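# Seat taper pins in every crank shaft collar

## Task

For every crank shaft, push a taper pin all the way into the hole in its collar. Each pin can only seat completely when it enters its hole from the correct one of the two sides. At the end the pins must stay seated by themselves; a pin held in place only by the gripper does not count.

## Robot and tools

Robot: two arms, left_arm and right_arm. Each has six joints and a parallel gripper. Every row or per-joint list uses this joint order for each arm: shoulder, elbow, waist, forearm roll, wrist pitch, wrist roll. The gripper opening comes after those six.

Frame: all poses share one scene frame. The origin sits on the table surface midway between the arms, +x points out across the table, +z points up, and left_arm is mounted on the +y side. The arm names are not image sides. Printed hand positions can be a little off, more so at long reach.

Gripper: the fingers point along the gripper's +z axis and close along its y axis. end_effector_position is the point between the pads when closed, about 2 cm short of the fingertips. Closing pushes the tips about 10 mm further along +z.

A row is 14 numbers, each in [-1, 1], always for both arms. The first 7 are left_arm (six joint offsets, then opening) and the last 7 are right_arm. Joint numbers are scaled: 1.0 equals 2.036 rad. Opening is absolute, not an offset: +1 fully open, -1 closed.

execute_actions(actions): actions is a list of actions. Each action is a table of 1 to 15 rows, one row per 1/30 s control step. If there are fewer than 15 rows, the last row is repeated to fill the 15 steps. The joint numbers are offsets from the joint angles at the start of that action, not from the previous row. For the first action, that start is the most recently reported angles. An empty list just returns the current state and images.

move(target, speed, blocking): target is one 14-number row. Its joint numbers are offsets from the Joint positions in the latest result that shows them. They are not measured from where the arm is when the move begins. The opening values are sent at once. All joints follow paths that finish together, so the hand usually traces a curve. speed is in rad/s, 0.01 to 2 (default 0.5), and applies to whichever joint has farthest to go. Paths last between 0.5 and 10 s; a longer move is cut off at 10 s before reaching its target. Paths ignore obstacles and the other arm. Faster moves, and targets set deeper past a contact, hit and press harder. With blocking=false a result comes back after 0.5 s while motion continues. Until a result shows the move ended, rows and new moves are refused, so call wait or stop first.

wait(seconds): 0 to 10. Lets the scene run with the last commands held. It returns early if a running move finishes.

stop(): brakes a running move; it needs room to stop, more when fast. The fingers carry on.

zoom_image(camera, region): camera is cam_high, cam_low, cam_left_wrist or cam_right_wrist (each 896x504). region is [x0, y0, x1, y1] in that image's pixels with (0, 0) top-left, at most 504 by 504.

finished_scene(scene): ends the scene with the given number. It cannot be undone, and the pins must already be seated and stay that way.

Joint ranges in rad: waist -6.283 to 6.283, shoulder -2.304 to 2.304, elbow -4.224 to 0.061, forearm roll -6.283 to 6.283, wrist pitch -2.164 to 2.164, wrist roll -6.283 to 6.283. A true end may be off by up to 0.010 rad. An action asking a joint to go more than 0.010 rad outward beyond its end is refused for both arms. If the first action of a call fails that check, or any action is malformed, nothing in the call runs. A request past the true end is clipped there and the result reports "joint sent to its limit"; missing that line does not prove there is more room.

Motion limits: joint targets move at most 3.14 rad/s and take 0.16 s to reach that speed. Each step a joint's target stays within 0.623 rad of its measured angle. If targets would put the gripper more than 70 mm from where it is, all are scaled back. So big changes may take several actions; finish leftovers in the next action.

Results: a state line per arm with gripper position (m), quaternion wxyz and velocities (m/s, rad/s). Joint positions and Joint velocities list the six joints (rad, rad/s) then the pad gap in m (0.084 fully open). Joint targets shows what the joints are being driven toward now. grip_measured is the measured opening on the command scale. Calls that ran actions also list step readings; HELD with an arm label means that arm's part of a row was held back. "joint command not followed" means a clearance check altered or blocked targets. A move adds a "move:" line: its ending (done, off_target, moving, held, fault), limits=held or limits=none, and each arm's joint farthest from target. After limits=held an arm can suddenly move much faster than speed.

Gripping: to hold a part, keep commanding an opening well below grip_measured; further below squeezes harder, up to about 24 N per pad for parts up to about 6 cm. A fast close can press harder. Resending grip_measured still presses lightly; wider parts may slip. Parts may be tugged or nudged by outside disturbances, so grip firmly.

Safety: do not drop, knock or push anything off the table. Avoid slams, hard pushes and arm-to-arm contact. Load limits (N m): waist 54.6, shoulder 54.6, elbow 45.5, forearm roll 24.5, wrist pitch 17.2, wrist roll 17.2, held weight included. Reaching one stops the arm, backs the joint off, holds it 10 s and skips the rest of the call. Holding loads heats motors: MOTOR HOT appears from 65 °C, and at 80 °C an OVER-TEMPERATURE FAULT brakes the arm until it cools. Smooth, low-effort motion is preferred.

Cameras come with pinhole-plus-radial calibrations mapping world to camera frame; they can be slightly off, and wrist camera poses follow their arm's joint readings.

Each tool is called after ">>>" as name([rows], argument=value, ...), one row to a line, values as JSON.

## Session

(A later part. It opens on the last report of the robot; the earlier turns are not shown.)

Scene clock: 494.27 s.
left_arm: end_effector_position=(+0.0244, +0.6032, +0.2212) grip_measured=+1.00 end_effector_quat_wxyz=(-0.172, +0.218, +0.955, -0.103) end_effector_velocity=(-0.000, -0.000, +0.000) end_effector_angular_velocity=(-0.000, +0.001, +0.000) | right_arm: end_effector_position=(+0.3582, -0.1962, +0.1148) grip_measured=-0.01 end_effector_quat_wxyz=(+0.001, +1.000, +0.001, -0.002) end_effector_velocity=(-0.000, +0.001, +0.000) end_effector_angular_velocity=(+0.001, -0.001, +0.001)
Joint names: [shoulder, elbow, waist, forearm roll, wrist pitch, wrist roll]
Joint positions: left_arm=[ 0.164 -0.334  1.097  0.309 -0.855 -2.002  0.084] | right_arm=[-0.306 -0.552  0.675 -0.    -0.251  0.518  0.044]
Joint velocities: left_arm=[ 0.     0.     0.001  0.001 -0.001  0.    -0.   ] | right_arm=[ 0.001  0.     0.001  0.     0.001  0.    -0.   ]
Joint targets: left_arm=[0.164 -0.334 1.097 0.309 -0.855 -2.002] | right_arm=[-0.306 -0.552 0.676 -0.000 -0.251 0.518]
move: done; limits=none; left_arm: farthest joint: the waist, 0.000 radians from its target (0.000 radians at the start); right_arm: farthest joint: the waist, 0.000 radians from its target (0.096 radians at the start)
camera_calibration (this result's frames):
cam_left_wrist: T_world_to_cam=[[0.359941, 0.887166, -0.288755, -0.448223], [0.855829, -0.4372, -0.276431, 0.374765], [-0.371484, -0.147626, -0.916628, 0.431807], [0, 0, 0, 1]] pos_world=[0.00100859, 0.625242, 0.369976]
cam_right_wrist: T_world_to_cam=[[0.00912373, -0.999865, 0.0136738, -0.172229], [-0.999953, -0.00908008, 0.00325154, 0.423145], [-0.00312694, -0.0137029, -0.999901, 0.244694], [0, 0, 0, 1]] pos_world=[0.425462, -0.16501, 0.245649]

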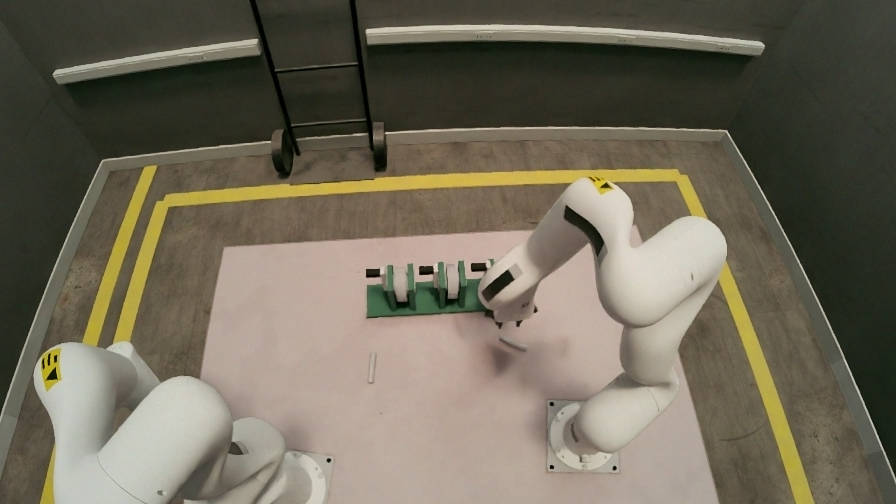

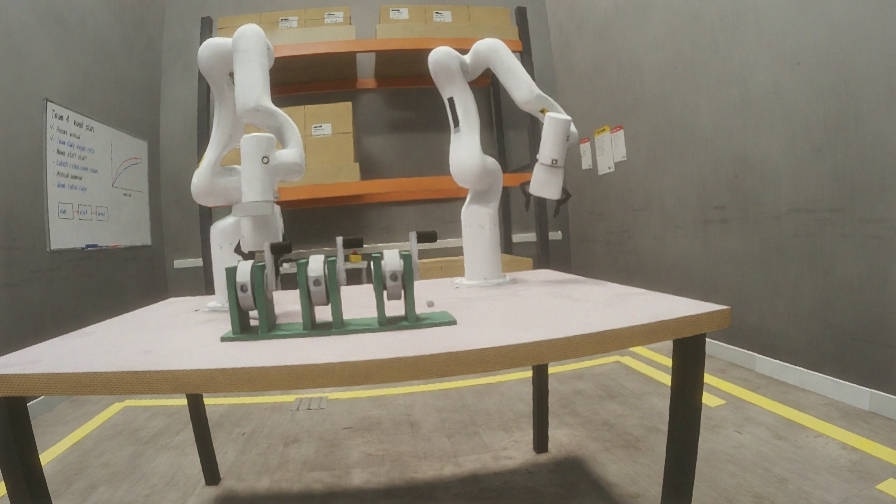

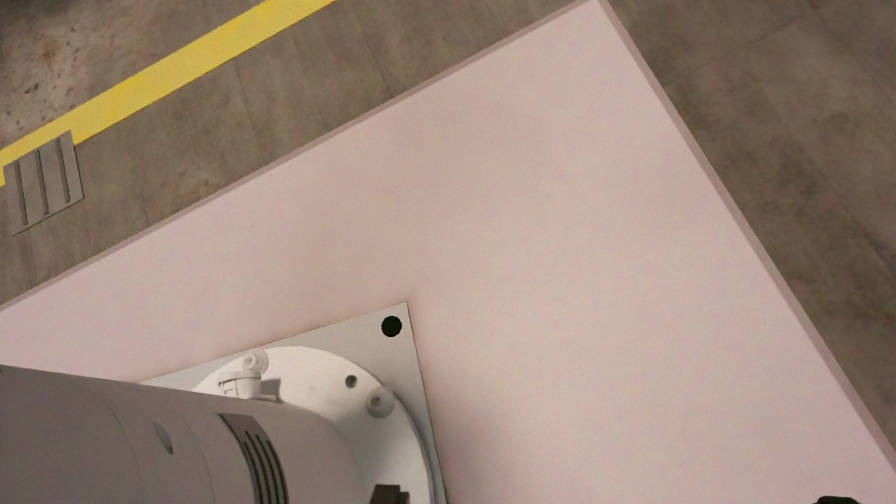

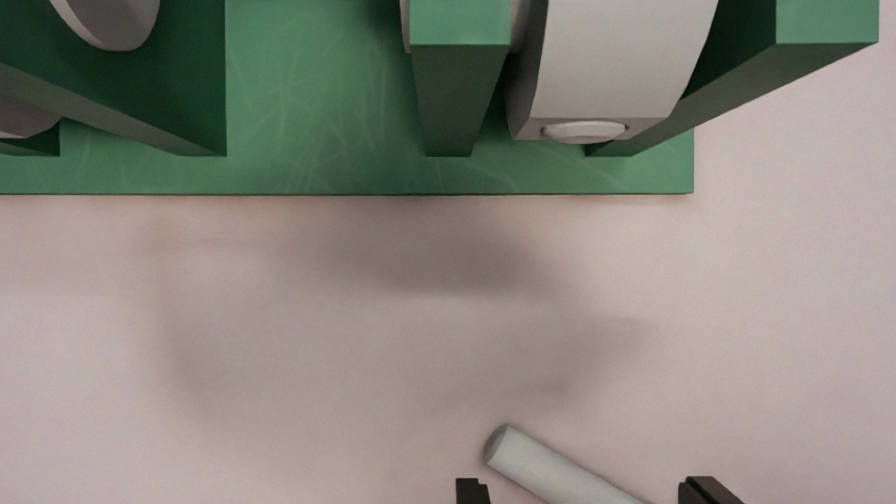

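>>> finished_scene(scene=2)

The scene is finished: the task was done.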